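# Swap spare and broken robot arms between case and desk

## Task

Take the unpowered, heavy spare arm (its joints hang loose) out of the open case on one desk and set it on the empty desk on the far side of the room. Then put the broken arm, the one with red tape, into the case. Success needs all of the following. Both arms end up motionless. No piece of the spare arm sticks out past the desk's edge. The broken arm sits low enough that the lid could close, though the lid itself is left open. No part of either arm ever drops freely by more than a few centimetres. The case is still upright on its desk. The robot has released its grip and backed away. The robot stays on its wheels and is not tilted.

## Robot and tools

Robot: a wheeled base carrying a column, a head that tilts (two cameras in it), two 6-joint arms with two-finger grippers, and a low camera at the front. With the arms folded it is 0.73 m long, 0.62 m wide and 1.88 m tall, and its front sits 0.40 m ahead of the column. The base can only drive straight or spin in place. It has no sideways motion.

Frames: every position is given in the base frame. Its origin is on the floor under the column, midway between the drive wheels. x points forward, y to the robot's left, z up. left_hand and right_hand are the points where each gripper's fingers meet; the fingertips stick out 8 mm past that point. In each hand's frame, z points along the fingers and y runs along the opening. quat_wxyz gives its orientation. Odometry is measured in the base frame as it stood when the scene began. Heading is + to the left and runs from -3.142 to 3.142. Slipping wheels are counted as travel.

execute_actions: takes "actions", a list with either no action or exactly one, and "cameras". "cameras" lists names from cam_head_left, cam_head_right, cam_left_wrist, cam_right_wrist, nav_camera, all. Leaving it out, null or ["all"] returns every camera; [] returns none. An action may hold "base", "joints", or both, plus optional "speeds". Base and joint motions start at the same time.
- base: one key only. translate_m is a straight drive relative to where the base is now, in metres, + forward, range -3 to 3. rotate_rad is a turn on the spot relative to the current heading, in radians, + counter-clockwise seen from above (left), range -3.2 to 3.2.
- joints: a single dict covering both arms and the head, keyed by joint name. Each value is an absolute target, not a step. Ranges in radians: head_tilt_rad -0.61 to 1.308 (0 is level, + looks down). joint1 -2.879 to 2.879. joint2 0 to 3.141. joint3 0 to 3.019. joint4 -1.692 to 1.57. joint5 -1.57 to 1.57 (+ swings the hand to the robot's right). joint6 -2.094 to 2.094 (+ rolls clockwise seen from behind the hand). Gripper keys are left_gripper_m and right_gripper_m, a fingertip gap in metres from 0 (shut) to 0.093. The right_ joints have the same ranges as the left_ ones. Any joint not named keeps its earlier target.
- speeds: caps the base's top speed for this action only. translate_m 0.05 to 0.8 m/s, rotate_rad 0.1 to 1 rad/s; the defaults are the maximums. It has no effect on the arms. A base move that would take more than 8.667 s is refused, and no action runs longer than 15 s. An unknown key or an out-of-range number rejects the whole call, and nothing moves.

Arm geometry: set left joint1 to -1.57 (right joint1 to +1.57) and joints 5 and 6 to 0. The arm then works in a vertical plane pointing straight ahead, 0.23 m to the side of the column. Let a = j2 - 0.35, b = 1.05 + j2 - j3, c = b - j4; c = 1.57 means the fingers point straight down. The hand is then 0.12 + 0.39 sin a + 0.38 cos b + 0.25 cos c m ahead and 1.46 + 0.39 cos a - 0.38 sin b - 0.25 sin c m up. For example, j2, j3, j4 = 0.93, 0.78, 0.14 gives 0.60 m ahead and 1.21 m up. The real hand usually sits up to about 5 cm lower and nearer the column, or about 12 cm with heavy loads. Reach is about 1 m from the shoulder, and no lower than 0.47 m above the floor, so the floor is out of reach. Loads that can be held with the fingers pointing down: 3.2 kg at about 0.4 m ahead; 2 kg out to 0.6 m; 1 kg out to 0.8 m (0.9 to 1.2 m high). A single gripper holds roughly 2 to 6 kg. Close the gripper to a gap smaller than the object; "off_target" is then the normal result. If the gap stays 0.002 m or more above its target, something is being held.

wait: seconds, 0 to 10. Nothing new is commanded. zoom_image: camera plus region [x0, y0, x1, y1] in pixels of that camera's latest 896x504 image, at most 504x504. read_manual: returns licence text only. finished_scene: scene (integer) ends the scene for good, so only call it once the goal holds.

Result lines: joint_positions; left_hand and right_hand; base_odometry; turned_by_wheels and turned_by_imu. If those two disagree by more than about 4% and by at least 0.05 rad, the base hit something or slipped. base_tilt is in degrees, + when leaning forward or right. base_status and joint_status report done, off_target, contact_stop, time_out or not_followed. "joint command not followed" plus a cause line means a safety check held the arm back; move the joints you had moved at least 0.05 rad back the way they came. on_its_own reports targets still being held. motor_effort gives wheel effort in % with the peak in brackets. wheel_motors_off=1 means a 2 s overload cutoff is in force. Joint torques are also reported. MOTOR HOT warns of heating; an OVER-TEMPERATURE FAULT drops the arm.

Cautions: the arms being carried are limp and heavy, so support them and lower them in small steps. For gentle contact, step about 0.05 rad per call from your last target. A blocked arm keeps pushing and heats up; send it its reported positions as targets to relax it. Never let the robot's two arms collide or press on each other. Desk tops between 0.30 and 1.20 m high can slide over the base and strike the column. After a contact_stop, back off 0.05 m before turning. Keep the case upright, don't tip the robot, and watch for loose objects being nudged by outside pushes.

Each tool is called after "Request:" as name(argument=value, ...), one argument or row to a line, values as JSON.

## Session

Request:
execute_actions(
  actions=[],
)

Scene clock: 0.00 s.
Joint torques (N m, as the arm reports them, + toward a larger angle): no reading
base_odometry: x=+0.000 y=+0.000 heading=+0.000 (m, m, rad; odometry frame)
turned_by_wheels: +0.000 (rad since the last result)
turned_by_imu: +0.000 (rad since the last result)
base_tilt: forward=-0.3 right=+0.4 (deg)
base_status: not commanded
joint_positions: head_tilt_rad=+0.868 left_joint1_rad=-1.579 left_joint2_rad=+0.880 left_joint3_rad=+0.418 left_joint4_rad=-0.989 left_joint5_rad=+0.008 left_joint6_rad=-0.087 left_gripper_m=+0.094 right_joint1_rad=+1.549 right_joint2_rad=+0.918 right_joint3_rad=+0.409 right_joint4_rad=-0.969 right_joint5_rad=-0.018 right_joint6_rad=-0.003 right_gripper_m=+0.094
joint_status: not commanded
wheel_motors_off: 0
motor_effort: left_wheel=-1 right_wheel=+7 (%)
left_hand: x=+0.1469 y=+0.2214 z=+1.2587 quat_wxyz=(+0.447, +0.037, -0.894, -0.014) (m; base frame)
right_hand: x=+0.1371 y=-0.2268 z=+1.2559 quat_wxyz=(+0.459, -0.012, -0.888, -0.003) (m; base frame)
pictures: cam_head_left, cam_head_right, cam_left_wrist, cam_right_wrist, nav_camera
camera_calibration (this result's frames):
cam_head_left: T_world_to_cam=[[0.067702, -0.997613, -0.0135999, 0.0413144], [-0.697009, -0.0375399, -0.716079, 1.12656], [0.713859, 0.0579592, -0.697887, 0.957646], [0, 0, 0, 1]] pos_world=[0.0987989, 0.0280022, 1.47559]
cam_head_right: T_world_to_cam=[[0.0679605, -0.996463, -0.0494302, 0.0219636], [-0.709947, -0.013491, -0.704126, 1.10484], [0.700968, 0.0829456, -0.708353, 0.972333], [0, 0, 0, 1]] pos_world=[0.101309, -0.0438595, 1.46779]
cam_left_wrist: T_world_to_cam=[[0.07383, -0.996405, -0.0415412, 0.252647], [-0.0335249, -0.0441112, 0.998464, -1.23694], [-0.996707, -0.072324, -0.0366612, 0.333744], [0, 0, 0, 1]] pos_world=[0.272524, 0.221314, 1.25777]
cam_right_wrist: T_world_to_cam=[[-0.0190648, -0.999773, 0.00951011, -0.236703], [0.00382495, 0.00943884, 0.999948, -1.2466], [-0.999811, 0.0191002, 0.00364413, 0.262064], [0, 0, 0, 1]] pos_world=[0.26227, -0.229889, 1.24783]
Images, in order (width x height): cam_head_left 896x504, cam_head_right 896x504, cam_left_wrist 896x504, cam_right_wrist 896x504, nav_camera 896x504.

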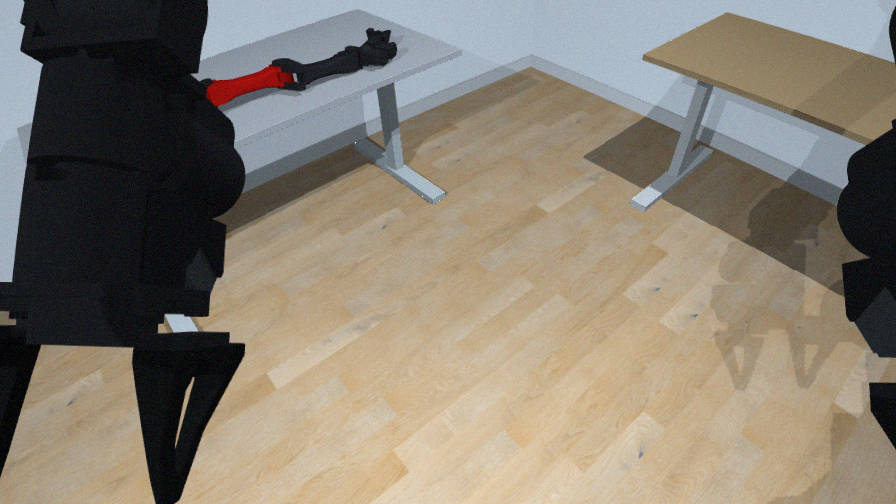

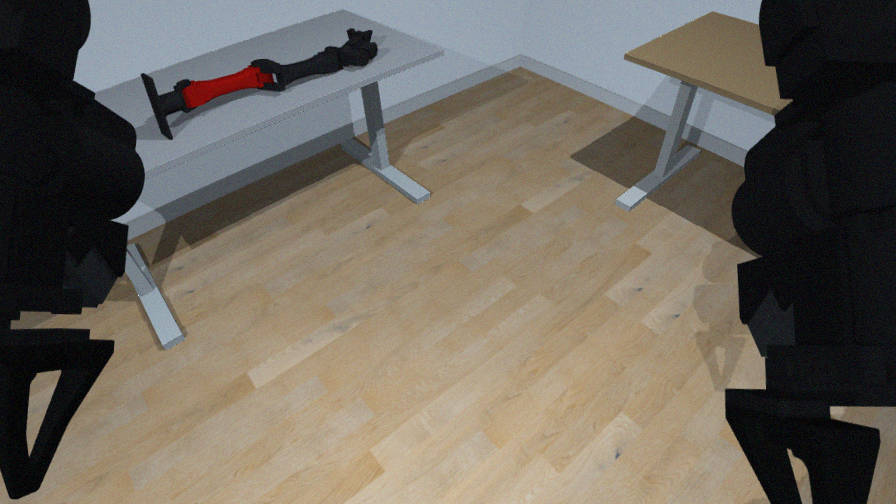

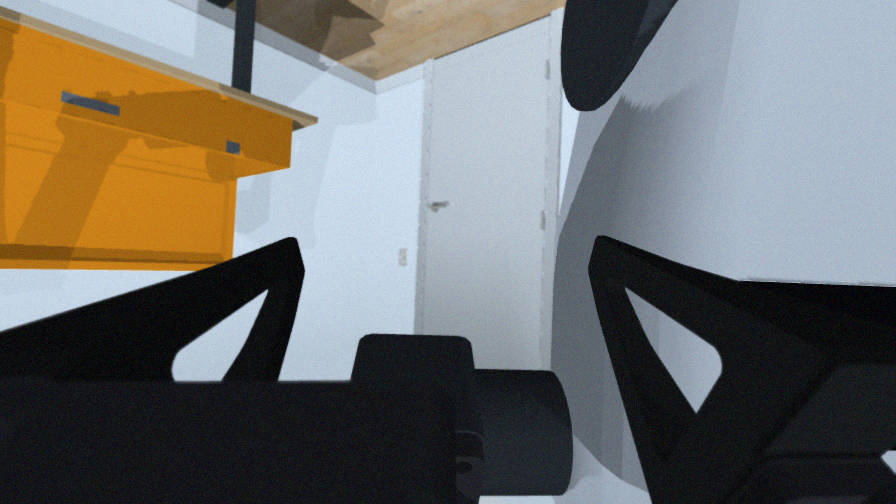

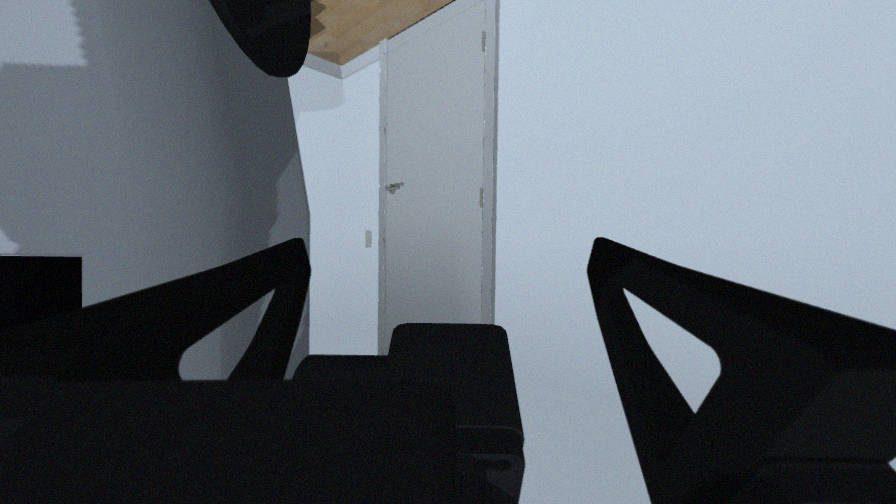

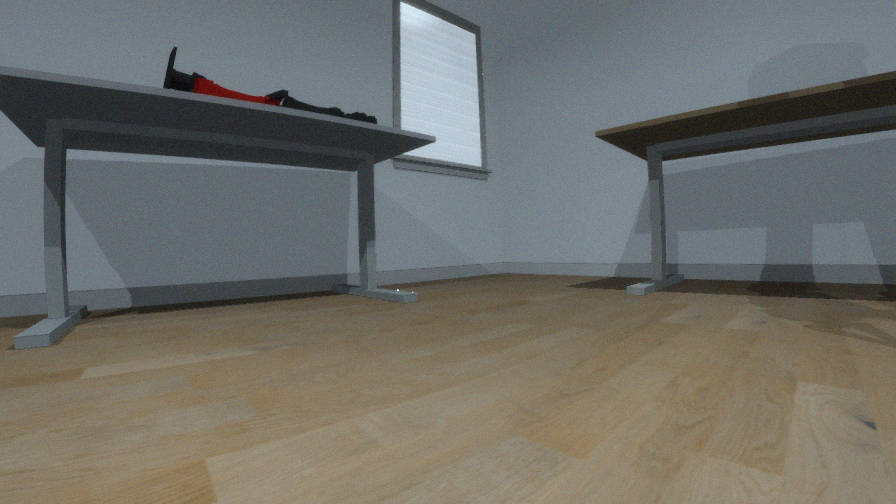

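Request:
execute_actions(
  actions=[
    {"base":{"rotate_rad":2.36},"joints":{"head_tilt_rad":0.85,"left_joint2_rad":0.3,"left_joint3_rad":0.9,"left_joint4_rad":-0.6,"right_joint2_rad":0.3,"right_joint3_rad":0.9,"right_joint4_rad":-0.6}},
  ],
  cameras=["cam_head_left","nav_camera"],
)

Scene clock: 11.57 s.
Joint torques (N m, as the arm reports them, + toward a larger angle): left_arm=[ 1.43 -9.07  8.66  1.19  0.06 -0.04] | right_arm=[-0.24 -8.36  9.71  1.43  0.11  0.13]
base_odometry: x=+0.000 y=+0.000 heading=+2.359 (m, m, rad; odometry frame)
turned_by_wheels: +2.359 (rad since the last result)
turned_by_imu: +2.365 (rad since the last result)
base_tilt: forward=-0.3 right=+0.3 (deg)
base_status: done
joint_positions: head_tilt_rad=+0.865 left_joint1_rad=-1.579 left_joint2_rad=+0.291 left_joint3_rad=+0.903 left_joint4_rad=-0.593 left_joint5_rad=+0.008 left_joint6_rad=-0.087 left_gripper_m=+0.094 right_joint1_rad=+1.549 right_joint2_rad=+0.289 right_joint3_rad=+0.898 right_joint4_rad=-0.600 right_joint5_rad=-0.018 right_joint6_rad=-0.003 right_gripper_m=+0.094
joint_status: all done
wheel_motors_off: 0
motor_effort: left_wheel=-5(36) right_wheel=+4(63) (%)
left_hand: x=+0.5758 y=+0.2211 z=+1.4687 quat_wxyz=(-0.267, +0.040, -0.963, +0.020) (m; base frame)
right_hand: x=+0.5727 y=-0.2276 z=+1.4662 quat_wxyz=(-0.263, +0.001, -0.965, +0.002) (m; base frame)
pictures: cam_head_left, nav_camera
camera_calibration (this result's frames):
cam_head_left: T_world_to_cam=[[0.0677387, -0.997613, -0.0134159, 0.0410292], [-0.695061, -0.0375399, -0.71797, 1.12937], [0.715753, 0.0579592, -0.695945, 0.954561], [0, 0, 0, 1]] pos_world=[0.0989736, 0.0280022, 1.47573]
Images, in order (width x height): cam_head_left 896x504, nav_camera 896x504.

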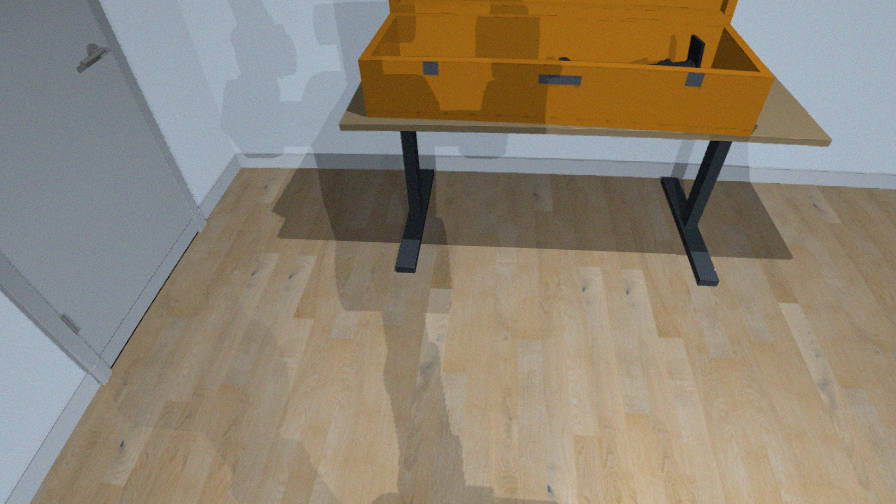

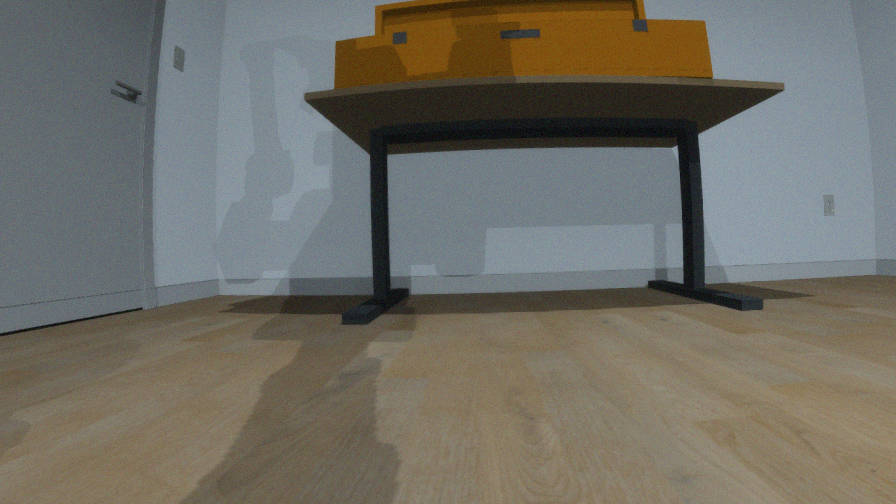

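Request:
execute_actions(
  actions=[
    {"base":{"rotate_rad":-0.2}},
  ],
  cameras=[],
)

Request:
execute_actions(
  actions=[
    {"base":{"translate_m":1.17},"joints":{"head_tilt_rad":1.2,"left_joint1_rad":-1.6,"left_joint2_rad":1.3,"left_joint3_rad":0.72,"left_joint4_rad":0.0,"left_joint6_rad":1.65,"right_joint1_rad":1.6,"right_joint2_rad":1.3,"right_joint3_rad":0.72,"right_joint4_rad":0.08,"right_joint6_rad":-1.45}},
  ],
  cameras=[],
)

Request:
execute_actions(
  actions=[
    {"base":{"rotate_rad":0.2}},
  ],
  cameras=["cam_head_left","cam_left_wrist","cam_right_wrist"],
)

Scene clock: 28.20 s.
Joint torques (N m, as the arm reports them, + toward a larger angle): left_arm=[ 1.79 -8.89  8.64  1.05  0.05 -0.09] | right_arm=[ 0.04 -9.23  9.68  1.38  0.15  0.12]
base_odometry: x=+0.000 y=+0.000 heading=+2.160 (m, m, rad; odometry frame)
turned_by_wheels: -0.199 (rad since the last result)
turned_by_imu: -0.202 (rad since the last result)
base_tilt: forward=-0.3 right=+0.3 (deg)
base_status: done
joint_positions: head_tilt_rad=+0.865 left_joint1_rad=-1.579 left_joint2_rad=+0.291 left_joint3_rad=+0.903 left_joint4_rad=-0.593 left_joint5_rad=+0.008 left_joint6_rad=-0.087 left_gripper_m=+0.094 right_joint1_rad=+1.549 right_joint2_rad=+0.289 right_joint3_rad=+0.898 right_joint4_rad=-0.600 right_joint5_rad=-0.018 right_joint6_rad=-0.003 right_gripper_m=+0.094
joint_status: not commanded
wheel_motors_off: 0
motor_effort: left_wheel=+3(22) right_wheel=-4(29) (%)
left_hand: x=+0.5758 y=+0.2211 z=+1.4687 quat_wxyz=(-0.267, +0.040, -0.963, +0.020) (m; base frame)
right_hand: x=+0.5727 y=-0.2276 z=+1.4662 quat_wxyz=(-0.263, +0.001, -0.965, +0.002) (m; base frame)
pictures: none
No camera images: the call's "cameras" was empty. Leave "cameras" out to get every camera's image.

Scene clock: 31.77 s.
Joint torques (N m, as the arm reports them, + toward a larger angle): left_arm=[  0.39 -12.83  -0.86   0.5    0.2    0.  ] | right_arm=[  0.16 -12.48  -1.11   0.95   0.     0.05]
base_odometry: x=-0.651 y=+0.972 heading=+2.162 (m, m, rad; odometry frame)
turned_by_wheels: +0.002 (rad since the last result)
turned_by_imu: -0.002 (rad since the last result)
base_tilt: forward=-0.2 right=+0.3 (deg)
base_status: done
joint_positions: head_tilt_rad=+1.199 left_joint1_rad=-1.591 left_joint2_rad=+1.301 left_joint3_rad=+0.721 left_joint4_rad=-0.004 left_joint5_rad=+0.008 left_joint6_rad=+1.642 left_gripper_m=+0.094 right_joint1_rad=+1.600 right_joint2_rad=+1.301 right_joint3_rad=+0.722 right_joint4_rad=+0.066 right_joint5_rad=-0.018 right_joint6_rad=-1.439 right_gripper_m=+0.094
joint_status: all done
wheel_motors_off: 0
motor_effort: left_wheel=+2(70) right_wheel=-2(58) (%)
left_hand: x=+0.4012 y=+0.2131 z=+1.0518 quat_wxyz=(+0.012, -0.735, -0.677, +0.031) (m; base frame)
right_hand: x=+0.4196 y=-0.2074 z=+1.0516 quat_wxyz=(-0.018, +0.664, -0.747, -0.012) (m; base frame)
pictures: none
No camera images: the call's "cameras" was empty. Leave "cameras" out to get every camera's image.

Scene clock: 33.07 s.
Joint torques (N m, as the arm reports them, + toward a larger angle): left_arm=[  0.88 -12.83  -0.52   0.48   0.19  -0.04] | right_arm=[  0.17 -12.39  -1.06   0.84  -0.01   0.03]
base_odometry: x=-0.651 y=+0.973 heading=+2.360 (m, m, rad; odometry frame)
turned_by_wheels: +0.199 (rad since the last result)
turned_by_imu: +0.197 (rad since the last result)
base_tilt: forward=-0.3 right=+0.3 (deg)
base_status: done
joint_positions: head_tilt_rad=+1.199 left_joint1_rad=-1.593 left_joint2_rad=+1.301 left_joint3_rad=+0.721 left_joint4_rad=-0.004 left_joint5_rad=+0.008 left_joint6_rad=+1.642 left_gripper_m=+0.094 right_joint1_rad=+1.600 right_joint2_rad=+1.301 right_joint3_rad=+0.722 right_joint4_rad=+0.066 right_joint5_rad=-0.018 right_joint6_rad=-1.439 right_gripper_m=+0.094
joint_status: not commanded
wheel_motors_off: 0
motor_effort: left_wheel=-2(52) right_wheel=+0(43) (%)
left_hand: x=+0.4012 y=+0.2119 z=+1.0518 quat_wxyz=(+0.011, -0.735, -0.677, +0.031) (m; base frame)
right_hand: x=+0.4196 y=-0.2074 z=+1.0516 quat_wxyz=(-0.018, +0.664, -0.747, -0.012) (m; base frame)
pictures: cam_head_left, cam_left_wrist, cam_right_wrist
camera_calibration (this result's frames):
cam_head_left: T_world_to_cam=[[0.0596209, -0.997613, -0.0348406, 0.0744292], [-0.891714, -0.0375399, -0.451039, 0.728131], [0.448655, 0.0579592, -0.891824, 1.26957], [0, 0, 0, 1]] pos_world=[0.0752491, 0.0280022, 1.46324]
cam_left_wrist: T_world_to_cam=[[-0.992863, 0.0848354, 0.0838169, 0.282731], [0.11694, 0.83045, 0.544681, -0.790667], [-0.0233976, 0.550595, -0.834444, 0.895611], [0, 0, 0, 1]] pos_world=[0.394128, 0.139505, 1.1543]
cam_right_wrist: T_world_to_cam=[[0.993045, -0.117176, 0.0114995, -0.453652], [-0.104504, -0.832212, 0.54452, -0.693797], [-0.0542344, -0.541934, -0.838669, 0.91748], [0, 0, 0, 1]] pos_world=[0.427751, -0.13333, 1.15246]
Images, in order (width x height): cam_head_left 896x504, cam_left_wrist 896x504, cam_right_wrist 896x504.

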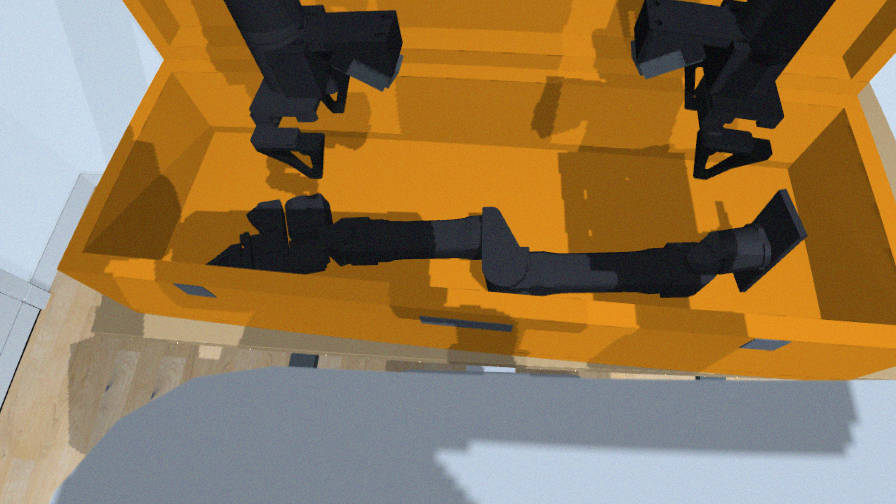

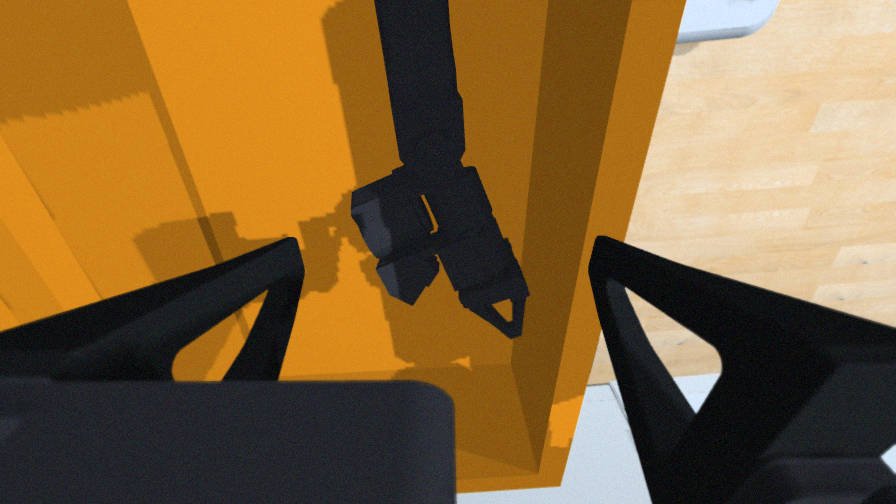

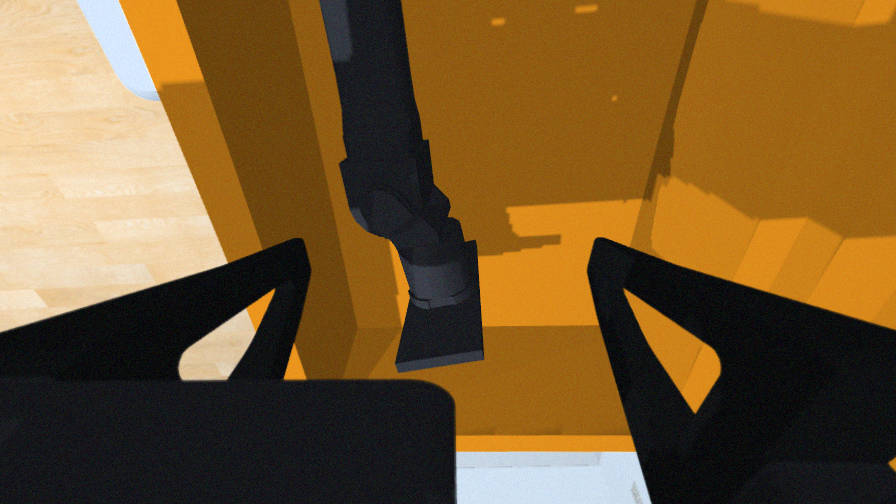

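Request:
execute_actions(
  actions=[
    {"joints":{"left_joint1_rad":-1.66,"left_joint2_rad":1.76,"left_joint3_rad":1.02,"left_joint4_rad":0.14,"left_joint6_rad":1.44,"right_joint1_rad":1.585,"right_joint2_rad":1.74,"right_joint3_rad":0.92,"right_joint4_rad":0.3,"right_joint6_rad":-1.66}},
  ],
  cameras=["cam_left_wrist","cam_right_wrist"],
)

Scene clock: 40.63 s.
Joint torques (N m, as the arm reports them, + toward a larger angle): left_arm=[  0.46 -15.18  -1.83   0.15   0.25  -0.13] | right_arm=[  0.1  -14.1   -3.08   0.47  -0.03   0.04]
base_odometry: x=-0.651 y=+0.973 heading=+2.360 (m, m, rad; odometry frame)
turned_by_wheels: +0.000 (rad since the last result)
turned_by_imu: -0.002 (rad since the last result)
base_tilt: forward=-0.3 right=+0.3 (deg)
base_status: not commanded
joint_positions: head_tilt_rad=+1.199 left_joint1_rad=-1.662 left_joint2_rad=+1.779 left_joint3_rad=+1.016 left_joint4_rad=+0.140 left_joint5_rad=+0.008 left_joint6_rad=+1.446 left_gripper_m=+0.094 right_joint1_rad=+1.592 right_joint2_rad=+1.759 right_joint3_rad=+0.920 right_joint4_rad=+0.298 right_joint5_rad=-0.018 right_joint6_rad=-1.649 right_gripper_m=+0.094
joint_status: all done
wheel_motors_off: 0
motor_effort: left_wheel=-5(6) right_wheel=+5(3) (%)
left_hand: x=+0.3886 y=+0.1648 z=+0.8959 quat_wxyz=(+0.009, -0.678, -0.732, +0.065) (m; base frame)
right_hand: x=+0.3809 y=-0.2092 z=+0.9081 quat_wxyz=(-0.007, +0.738, -0.675, -0.019) (m; base frame)
pictures: cam_left_wrist, cam_right_wrist
camera_calibration (this result's frames):
cam_left_wrist: T_world_to_cam=[[-0.988881, -0.0682575, 0.132121, 0.267701], [0.00796935, 0.86284, 0.505414, -0.592926], [-0.148498, 0.500847, -0.852702, 0.864341], [0, 0, 0, 1]] pos_world=[0.397802, 0.0969701, 1.00133]
cam_right_wrist: T_world_to_cam=[[0.996, 0.0889034, -0.00899184, -0.353164], [0.0791792, -0.831434, 0.549953, -0.695912], [0.0414166, -0.548465, -0.835147, 0.753106], [0, 0, 0, 1]] pos_world=[0.375662, -0.134156, 1.0085]
Images, in order (width x height): cam_left_wrist 896x504, cam_right_wrist 896x504.

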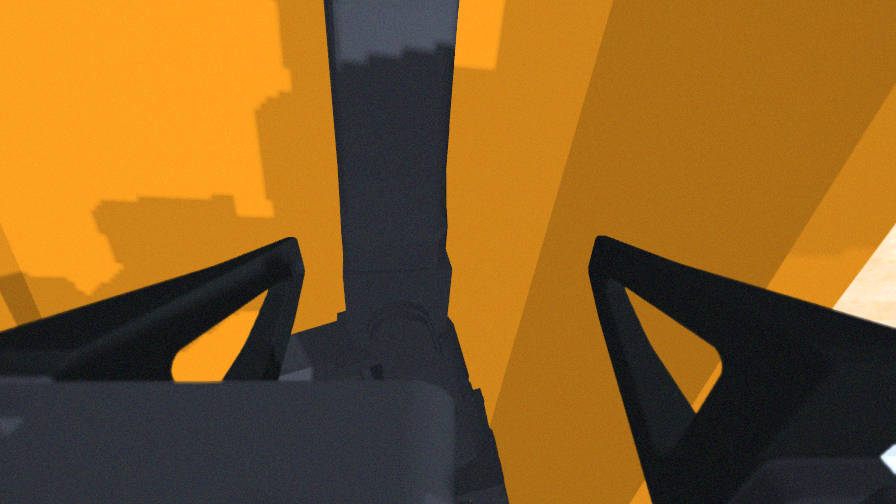

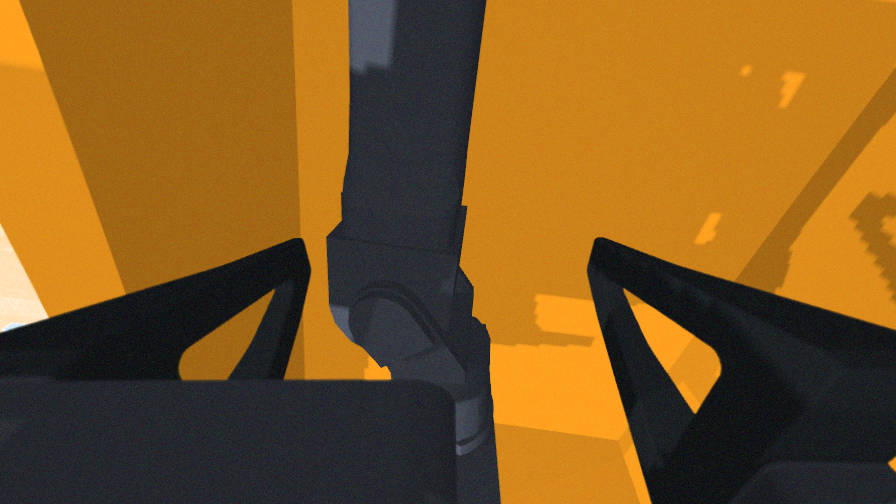

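Request:
execute_actions(
  actions=[
    {"joints":{"left_joint1_rad":-1.635,"left_joint2_rad":1.86,"left_joint3_rad":1.11,"right_joint1_rad":1.61,"right_joint2_rad":1.85,"right_joint3_rad":0.96,"right_joint6_rad":-1.61}},
  ],
  cameras=[],
)

Request:
execute_actions(
  actions=[
    {"joints":{"left_joint2_rad":1.93,"left_joint3_rad":1.18,"right_joint2_rad":1.91,"right_joint3_rad":1.02}},
  ],
  cameras=["cam_left_wrist","cam_right_wrist"],
)

Request:
execute_actions(
  actions=[
    {"joints":{"left_joint2_rad":1.99,"left_joint3_rad":1.24,"right_joint2_rad":1.97,"right_joint3_rad":1.08}},
  ],
  cameras=["cam_left_wrist","cam_right_wrist"],
)

Scene clock: 52.33 s.
Joint torques (N m, as the arm reports them, + toward a larger angle): left_arm=[  1.34 -13.77  -2.56   0.23   0.19  -0.14] | right_arm=[  0.55 -11.75  -4.59   0.42  -0.04   0.2 ]
base_odometry: x=-0.651 y=+0.973 heading=+2.360 (m, m, rad; odometry frame)
turned_by_wheels: +0.000 (rad since the last result)
turned_by_imu: -0.002 (rad since the last result)
base_tilt: forward=-0.3 right=+0.3 (deg)
base_status: not commanded
joint_positions: head_tilt_rad=+1.199 left_joint1_rad=-1.642 left_joint2_rad=+1.845 left_joint3_rad=+1.117 left_joint4_rad=+0.140 left_joint5_rad=+0.008 left_joint6_rad=+1.446 left_gripper_m=+0.094 right_joint1_rad=+1.605 right_joint2_rad=+1.847 right_joint3_rad=+0.968 right_joint4_rad=+0.298 right_joint5_rad=-0.018 right_joint6_rad=-1.617 right_gripper_m=+0.094
joint_status: all done
wheel_motors_off: 0
motor_effort: left_wheel=-6(6) right_wheel=+3(4) (%)
left_hand: x=+0.4132 y=+0.1746 z=+0.8659 quat_wxyz=(+0.002, -0.675, -0.736, +0.047) (m; base frame)
right_hand: x=+0.3601 y=-0.2006 z=+0.8800 quat_wxyz=(+0.003, +0.729, -0.684, -0.037) (m; base frame)
pictures: none
No camera images: the call's "cameras" was empty. Leave "cameras" out to get every camera's image.

Scene clock: 53.03 s.
Joint torques (N m, as the arm reports them, + toward a larger angle): left_arm=[  1.11 -14.02  -2.12   0.52   0.23  -0.15] | right_arm=[  1.12 -11.49  -4.47   0.37  -0.01   0.19]
base_odometry: x=-0.651 y=+0.973 heading=+2.360 (m, m, rad; odometry frame)
turned_by_wheels: +0.000 (rad since the last result)
turned_by_imu: +0.000 (rad since the last result)
base_tilt: forward=-0.3 right=+0.3 (deg)
base_status: not commanded
joint_positions: head_tilt_rad=+1.199 left_joint1_rad=-1.642 left_joint2_rad=+1.921 left_joint3_rad=+1.183 left_joint4_rad=+0.140 left_joint5_rad=+0.008 left_joint6_rad=+1.446 left_gripper_m=+0.094 right_joint1_rad=+1.605 right_joint2_rad=+1.896 right_joint3_rad=+1.028 right_joint4_rad=+0.298 right_joint5_rad=-0.018 right_joint6_rad=-1.617 right_gripper_m=+0.094
joint_status: all done
wheel_motors_off: 0
motor_effort: left_wheel=-5(6) right_wheel=+3(5) (%)
left_hand: x=+0.4082 y=+0.1730 z=+0.8380 quat_wxyz=(+0.005, -0.675, -0.736, +0.050) (m; base frame)
right_hand: x=+0.3678 y=-0.1999 z=+0.8596 quat_wxyz=(-0.001, +0.729, -0.684, -0.033) (m; base frame)
pictures: cam_left_wrist, cam_right_wrist
camera_calibration (this result's frames):
cam_left_wrist: T_world_to_cam=[[-0.991009, -0.0815263, 0.106092, 0.320316], [-0.0147597, 0.854695, 0.51892, -0.57154], [-0.132982, 0.512688, -0.848214, 0.801612], [0, 0, 0, 1]] pos_world=[0.4156, 0.10363, 0.942539]
cam_right_wrist: T_world_to_cam=[[0.997184, 0.0643928, -0.0384426, -0.321482], [0.0749536, -0.838679, 0.539444, -0.651303], [0.00249537, -0.540806, -0.841143, 0.739237], [0, 0, 0, 1]] pos_world=[0.367549, -0.125749, 0.960788]
Images, in order (width x height): cam_left_wrist 896x504, cam_right_wrist 896x504.

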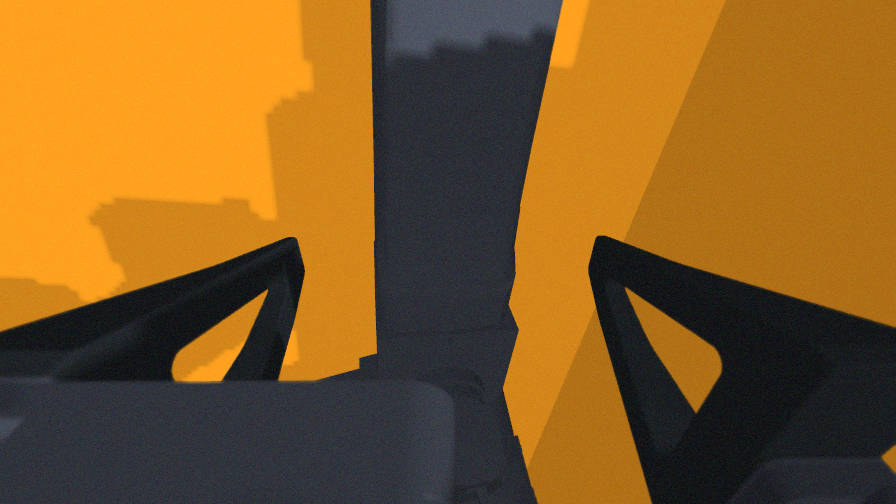

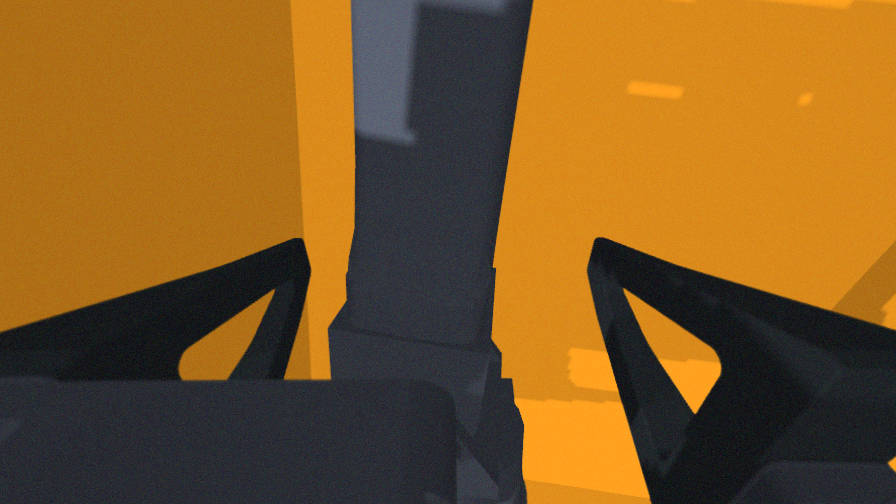

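Scene clock: 53.77 s.
Joint torques (N m, as the arm reports them, + toward a larger angle): left_arm=[  0.64 -13.64  -2.17   0.17   0.2   -0.11] | right_arm=[  0.97 -12.27  -4.36   0.34  -0.01   0.18]
base_odometry: x=-0.651 y=+0.973 heading=+2.360 (m, m, rad; odometry frame)
turned_by_wheels: +0.000 (rad since the last result)
turned_by_imu: +0.000 (rad since the last result)
base_tilt: forward=-0.3 right=+0.3 (deg)
base_status: not commanded
joint_positions: head_tilt_rad=+1.199 left_joint1_rad=-1.642 left_joint2_rad=+1.976 left_joint3_rad=+1.243 left_joint4_rad=+0.140 left_joint5_rad=+0.008 left_joint6_rad=+1.446 left_gripper_m=+0.094 right_joint1_rad=+1.605 right_joint2_rad=+1.960 right_joint3_rad=+1.087 right_joint4_rad=+0.298 right_joint5_rad=-0.018 right_joint6_rad=-1.617 right_gripper_m=+0.094
joint_status: all done
wheel_motors_off: 0
motor_effort: left_wheel=-6(7) right_wheel=+4(5) (%)
left_hand: x=+0.4101 y=+0.1716 z=+0.8162 quat_wxyz=(+0.004, -0.675, -0.736, +0.049) (m; base frame)
right_hand: x=+0.3648 y=-0.1992 z=+0.8357 quat_wxyz=(+0.001, +0.729, -0.684, -0.035) (m; base frame)
pictures: cam_left_wrist, cam_right_wrist
camera_calibration (this result's frames):
cam_left_wrist: T_world_to_cam=[[-0.991423, -0.0817684, 0.101955, 0.327972], [-0.0171534, 0.854769, 0.518725, -0.557866], [-0.129564, 0.512527, -0.84884, 0.783251], [0, 0, 0, 1]] pos_world=[0.417071, 0.102227, 0.920796]
cam_right_wrist: T_world_to_cam=[[0.996989, 0.0645243, -0.0430093, -0.315492], [0.0775342, -0.838626, 0.539161, -0.638359], [-0.00127979, -0.540872, -0.841104, 0.720871], [0, 0, 0, 1]] pos_world=[0.364959, -0.125089, 0.936936]
Images, in order (width x height): cam_left_wrist 896x504, cam_right_wrist 896x504.

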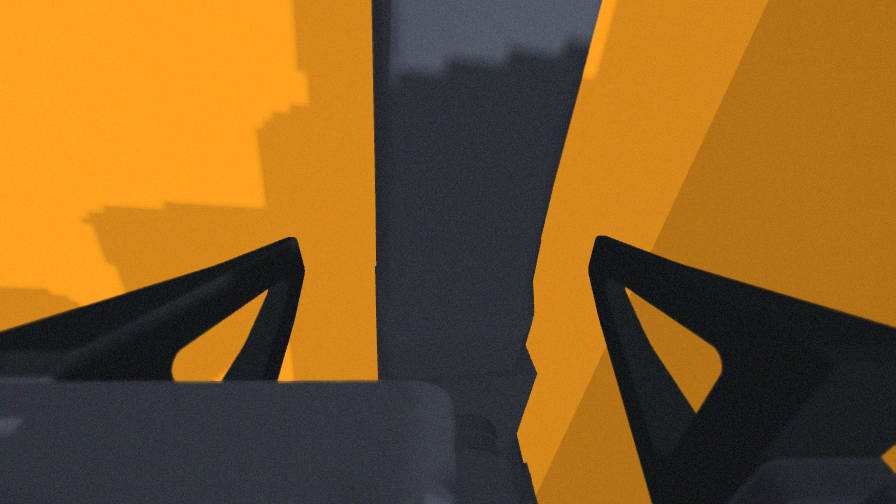

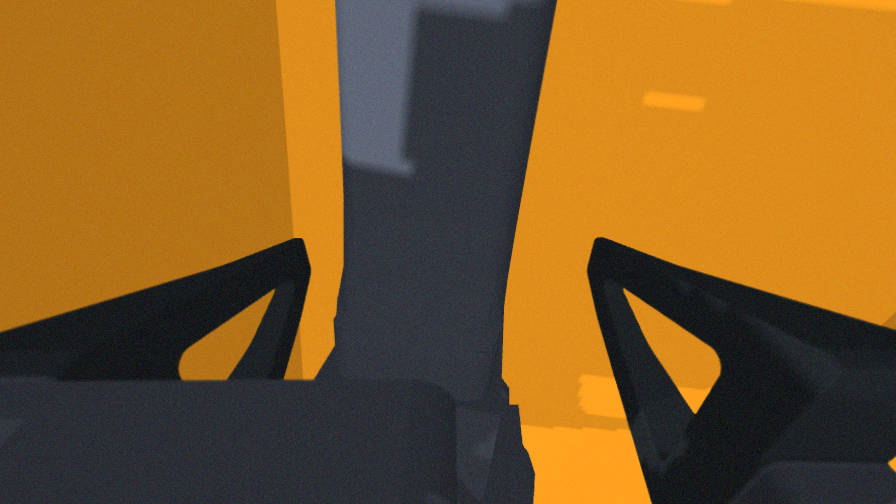

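Need ~4.5 cm more.

Request:
execute_actions(
  actions=[
    {"joints":{"left_joint6_rad":1.54,"right_joint6_rad":-1.56,"left_joint2_rad":2.05,"left_joint3_rad":1.30,"right_joint2_rad":2.03,"right_joint3_rad":1.14}},
  ],
  cameras=[],
)

Request:
execute_actions(
  actions=[
    {"joints":{"left_joint2_rad":2.11,"left_joint3_rad":1.37,"right_joint2_rad":2.09,"right_joint3_rad":1.205}},
  ],
  cameras=["cam_left_wrist","cam_right_wrist"],
)

Request:
execute_actions(
  actions=[
    {"joints":{"left_gripper_m":0,"right_gripper_m":0}},
  ],
  cameras=["cam_head_left"],
)

Scene clock: 62.10 s.
Joint torques (N m, as the arm reports them, + toward a larger angle): left_arm=[  0.43 -13.82  -2.17   0.37   0.25   0.02] | right_arm=[  1.31 -11.26  -4.23   0.45  -0.03   0.21]
base_odometry: x=-0.651 y=+0.973 heading=+2.360 (m, m, rad; odometry frame)
turned_by_wheels: +0.000 (rad since the last result)
turned_by_imu: -0.001 (rad since the last result)
base_tilt: forward=-0.3 right=+0.4 (deg)
base_status: not commanded
joint_positions: head_tilt_rad=+1.199 left_joint1_rad=-1.642 left_joint2_rad=+2.038 left_joint3_rad=+1.303 left_joint4_rad=+0.140 left_joint5_rad=+0.008 left_joint6_rad=+1.533 left_gripper_m=+0.094 right_joint1_rad=+1.605 right_joint2_rad=+2.018 right_joint3_rad=+1.148 right_joint4_rad=+0.298 right_joint5_rad=-0.018 right_joint6_rad=-1.571 right_gripper_m=+0.094
joint_status: all done
wheel_motors_off: 0
motor_effort: left_wheel=-5(6) right_wheel=+4(5) (%)
left_hand: x=+0.4067 y=+0.1703 z=+0.7928 quat_wxyz=(+0.002, -0.706, -0.706, +0.050) (m; base frame)
right_hand: x=+0.3643 y=-0.1986 z=+0.8129 quat_wxyz=(+0.001, +0.713, -0.701, -0.034) (m; base frame)
pictures: none
No camera images: the call's "cameras" was empty. Leave "cameras" out to get every camera's image.

Scene clock: 62.77 s.
Joint torques (N m, as the arm reports them, + toward a larger angle): left_arm=[  1.27 -13.28  -2.     0.44   0.23  -0.04] | right_arm=[  0.92 -10.88  -4.25   0.5   -0.15   0.23]
base_odometry: x=-0.651 y=+0.973 heading=+2.360 (m, m, rad; odometry frame)
turned_by_wheels: +0.000 (rad since the last result)
turned_by_imu: +0.000 (rad since the last result)
base_tilt: forward=-0.3 right=+0.3 (deg)
base_status: not commanded
joint_positions: head_tilt_rad=+1.199 left_joint1_rad=-1.642 left_joint2_rad=+2.096 left_joint3_rad=+1.371 left_joint4_rad=+0.140 left_joint5_rad=+0.008 left_joint6_rad=+1.533 left_gripper_m=+0.094 right_joint1_rad=+1.606 right_joint2_rad=+2.072 right_joint3_rad=+1.213 right_joint4_rad=+0.298 right_joint5_rad=-0.016 right_joint6_rad=-1.571 right_gripper_m=+0.094
joint_status: all done
wheel_motors_off: 0
motor_effort: left_wheel=-5(7) right_wheel=+3(5) (%)
left_hand: x=+0.4097 y=+0.1687 z=+0.7697 quat_wxyz=(-0.002, -0.706, -0.706, +0.046) (m; base frame)
right_hand: x=+0.3685 y=-0.1977 z=+0.7909 quat_wxyz=(-0.003, +0.713, -0.700, -0.029) (m; base frame)
pictures: cam_left_wrist, cam_right_wrist
camera_calibration (this result's frames):
cam_left_wrist: T_world_to_cam=[[-0.996106, 0.00439641, 0.0880512, 0.330201], [0.0491884, 0.856564, 0.51369, -0.554859], [-0.0731631, 0.516021, -0.853445, 0.724988], [0, 0, 0, 1]] pos_world=[0.40925, 0.0997121, 0.874689]
cam_right_wrist: T_world_to_cam=[[0.999313, 0.0188724, -0.0318808, -0.339842], [0.0331634, -0.839278, 0.54269, -0.599735], [-0.016515, -0.543374, -0.839328, 0.687696], [0, 0, 0, 1]] pos_world=[0.370855, -0.123255, 0.891838]
Images, in order (width x height): cam_left_wrist 896x504, cam_right_wrist 896x504.

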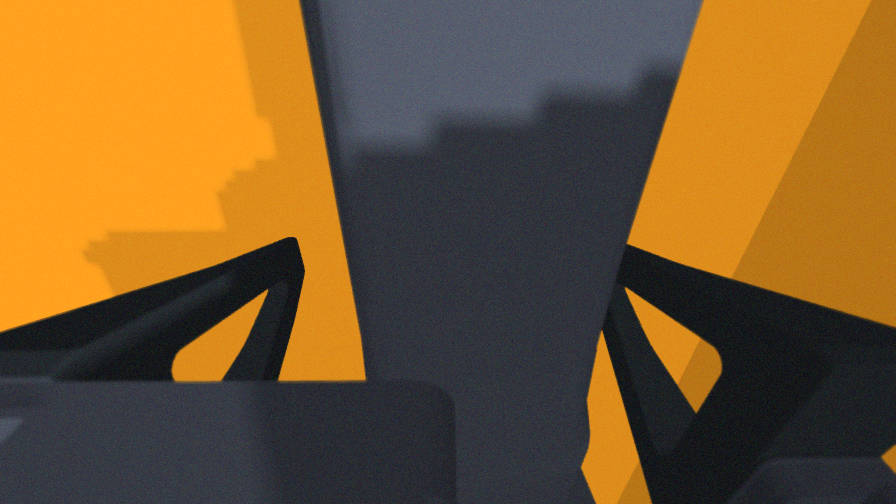

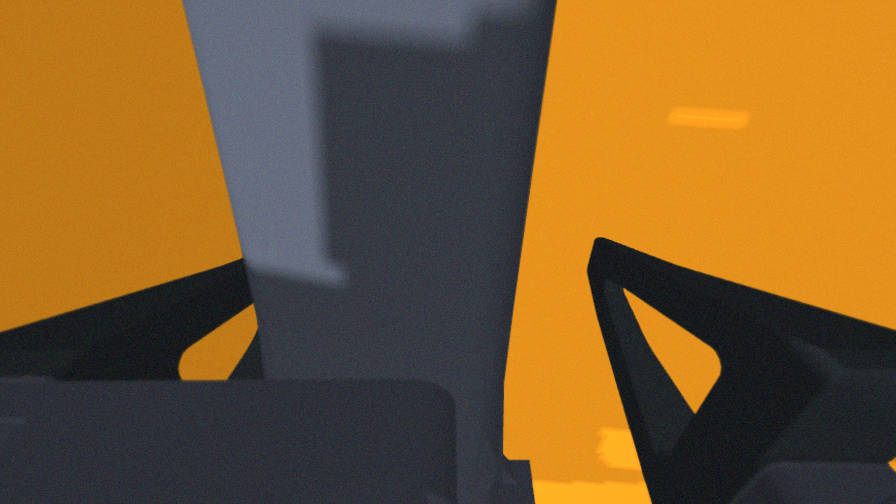

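Scene clock: 63.50 s.
Joint torques (N m, as the arm reports them, + toward a larger angle): left_arm=[  0.67 -13.77  -1.74   0.16   0.24   0.04] | right_arm=[  1.04 -11.39  -2.92   0.13  -0.19   0.1 ]
base_odometry: x=-0.651 y=+0.973 heading=+2.360 (m, m, rad; odometry frame)
turned_by_wheels: +0.000 (rad since the last result)
turned_by_imu: +0.000 (rad since the last result)
base_tilt: forward=-0.3 right=+0.3 (deg)
base_status: not commanded
joint_positions: head_tilt_rad=+1.199 left_joint1_rad=-1.642 left_joint2_rad=+2.100 left_joint3_rad=+1.368 left_joint4_rad=+0.139 left_joint5_rad=+0.007 left_joint6_rad=+1.527 left_gripper_m=+0.055 right_joint1_rad=+1.606 right_joint2_rad=+2.076 right_joint3_rad=+1.195 right_joint4_rad=+0.302 right_joint5_rad=-0.014 right_joint6_rad=-1.558 right_gripper_m=+0.055
joint_status: left_gripper_m off_target (ended at +0.055, target +0.000); right_gripper_m off_target (ended at +0.055, target +0.000)
wheel_motors_off: 0
motor_effort: left_wheel=-6(6) right_wheel=+6(6) (%)
left_hand: x=+0.4050 y=+0.1690 z=+0.7690 quat_wxyz=(+0.002, -0.704, -0.709, +0.049) (m; base frame)
right_hand: x=+0.3562 y=-0.1982 z=+0.7923 quat_wxyz=(+0.004, +0.708, -0.705, -0.035) (m; base frame)
pictures: cam_head_left
camera_calibration (this result's frames):
cam_head_left: T_world_to_cam=[[0.0596209, -0.997613, -0.0348406, 0.0744292], [-0.891714, -0.0375399, -0.451039, 0.728131], [0.448655, 0.0579592, -0.891824, 1.26957], [0, 0, 0, 1]] pos_world=[0.0752491, 0.0280022, 1.46324]
Images, in order (width x height): cam_head_left 896x504.

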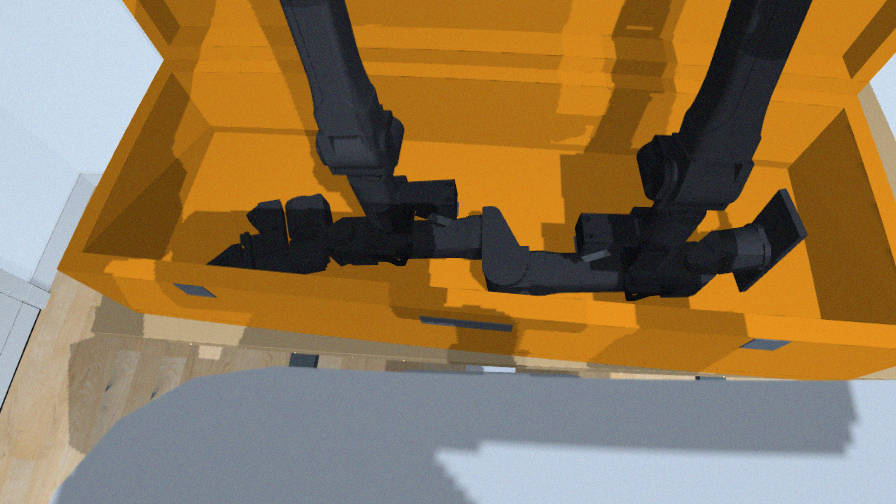

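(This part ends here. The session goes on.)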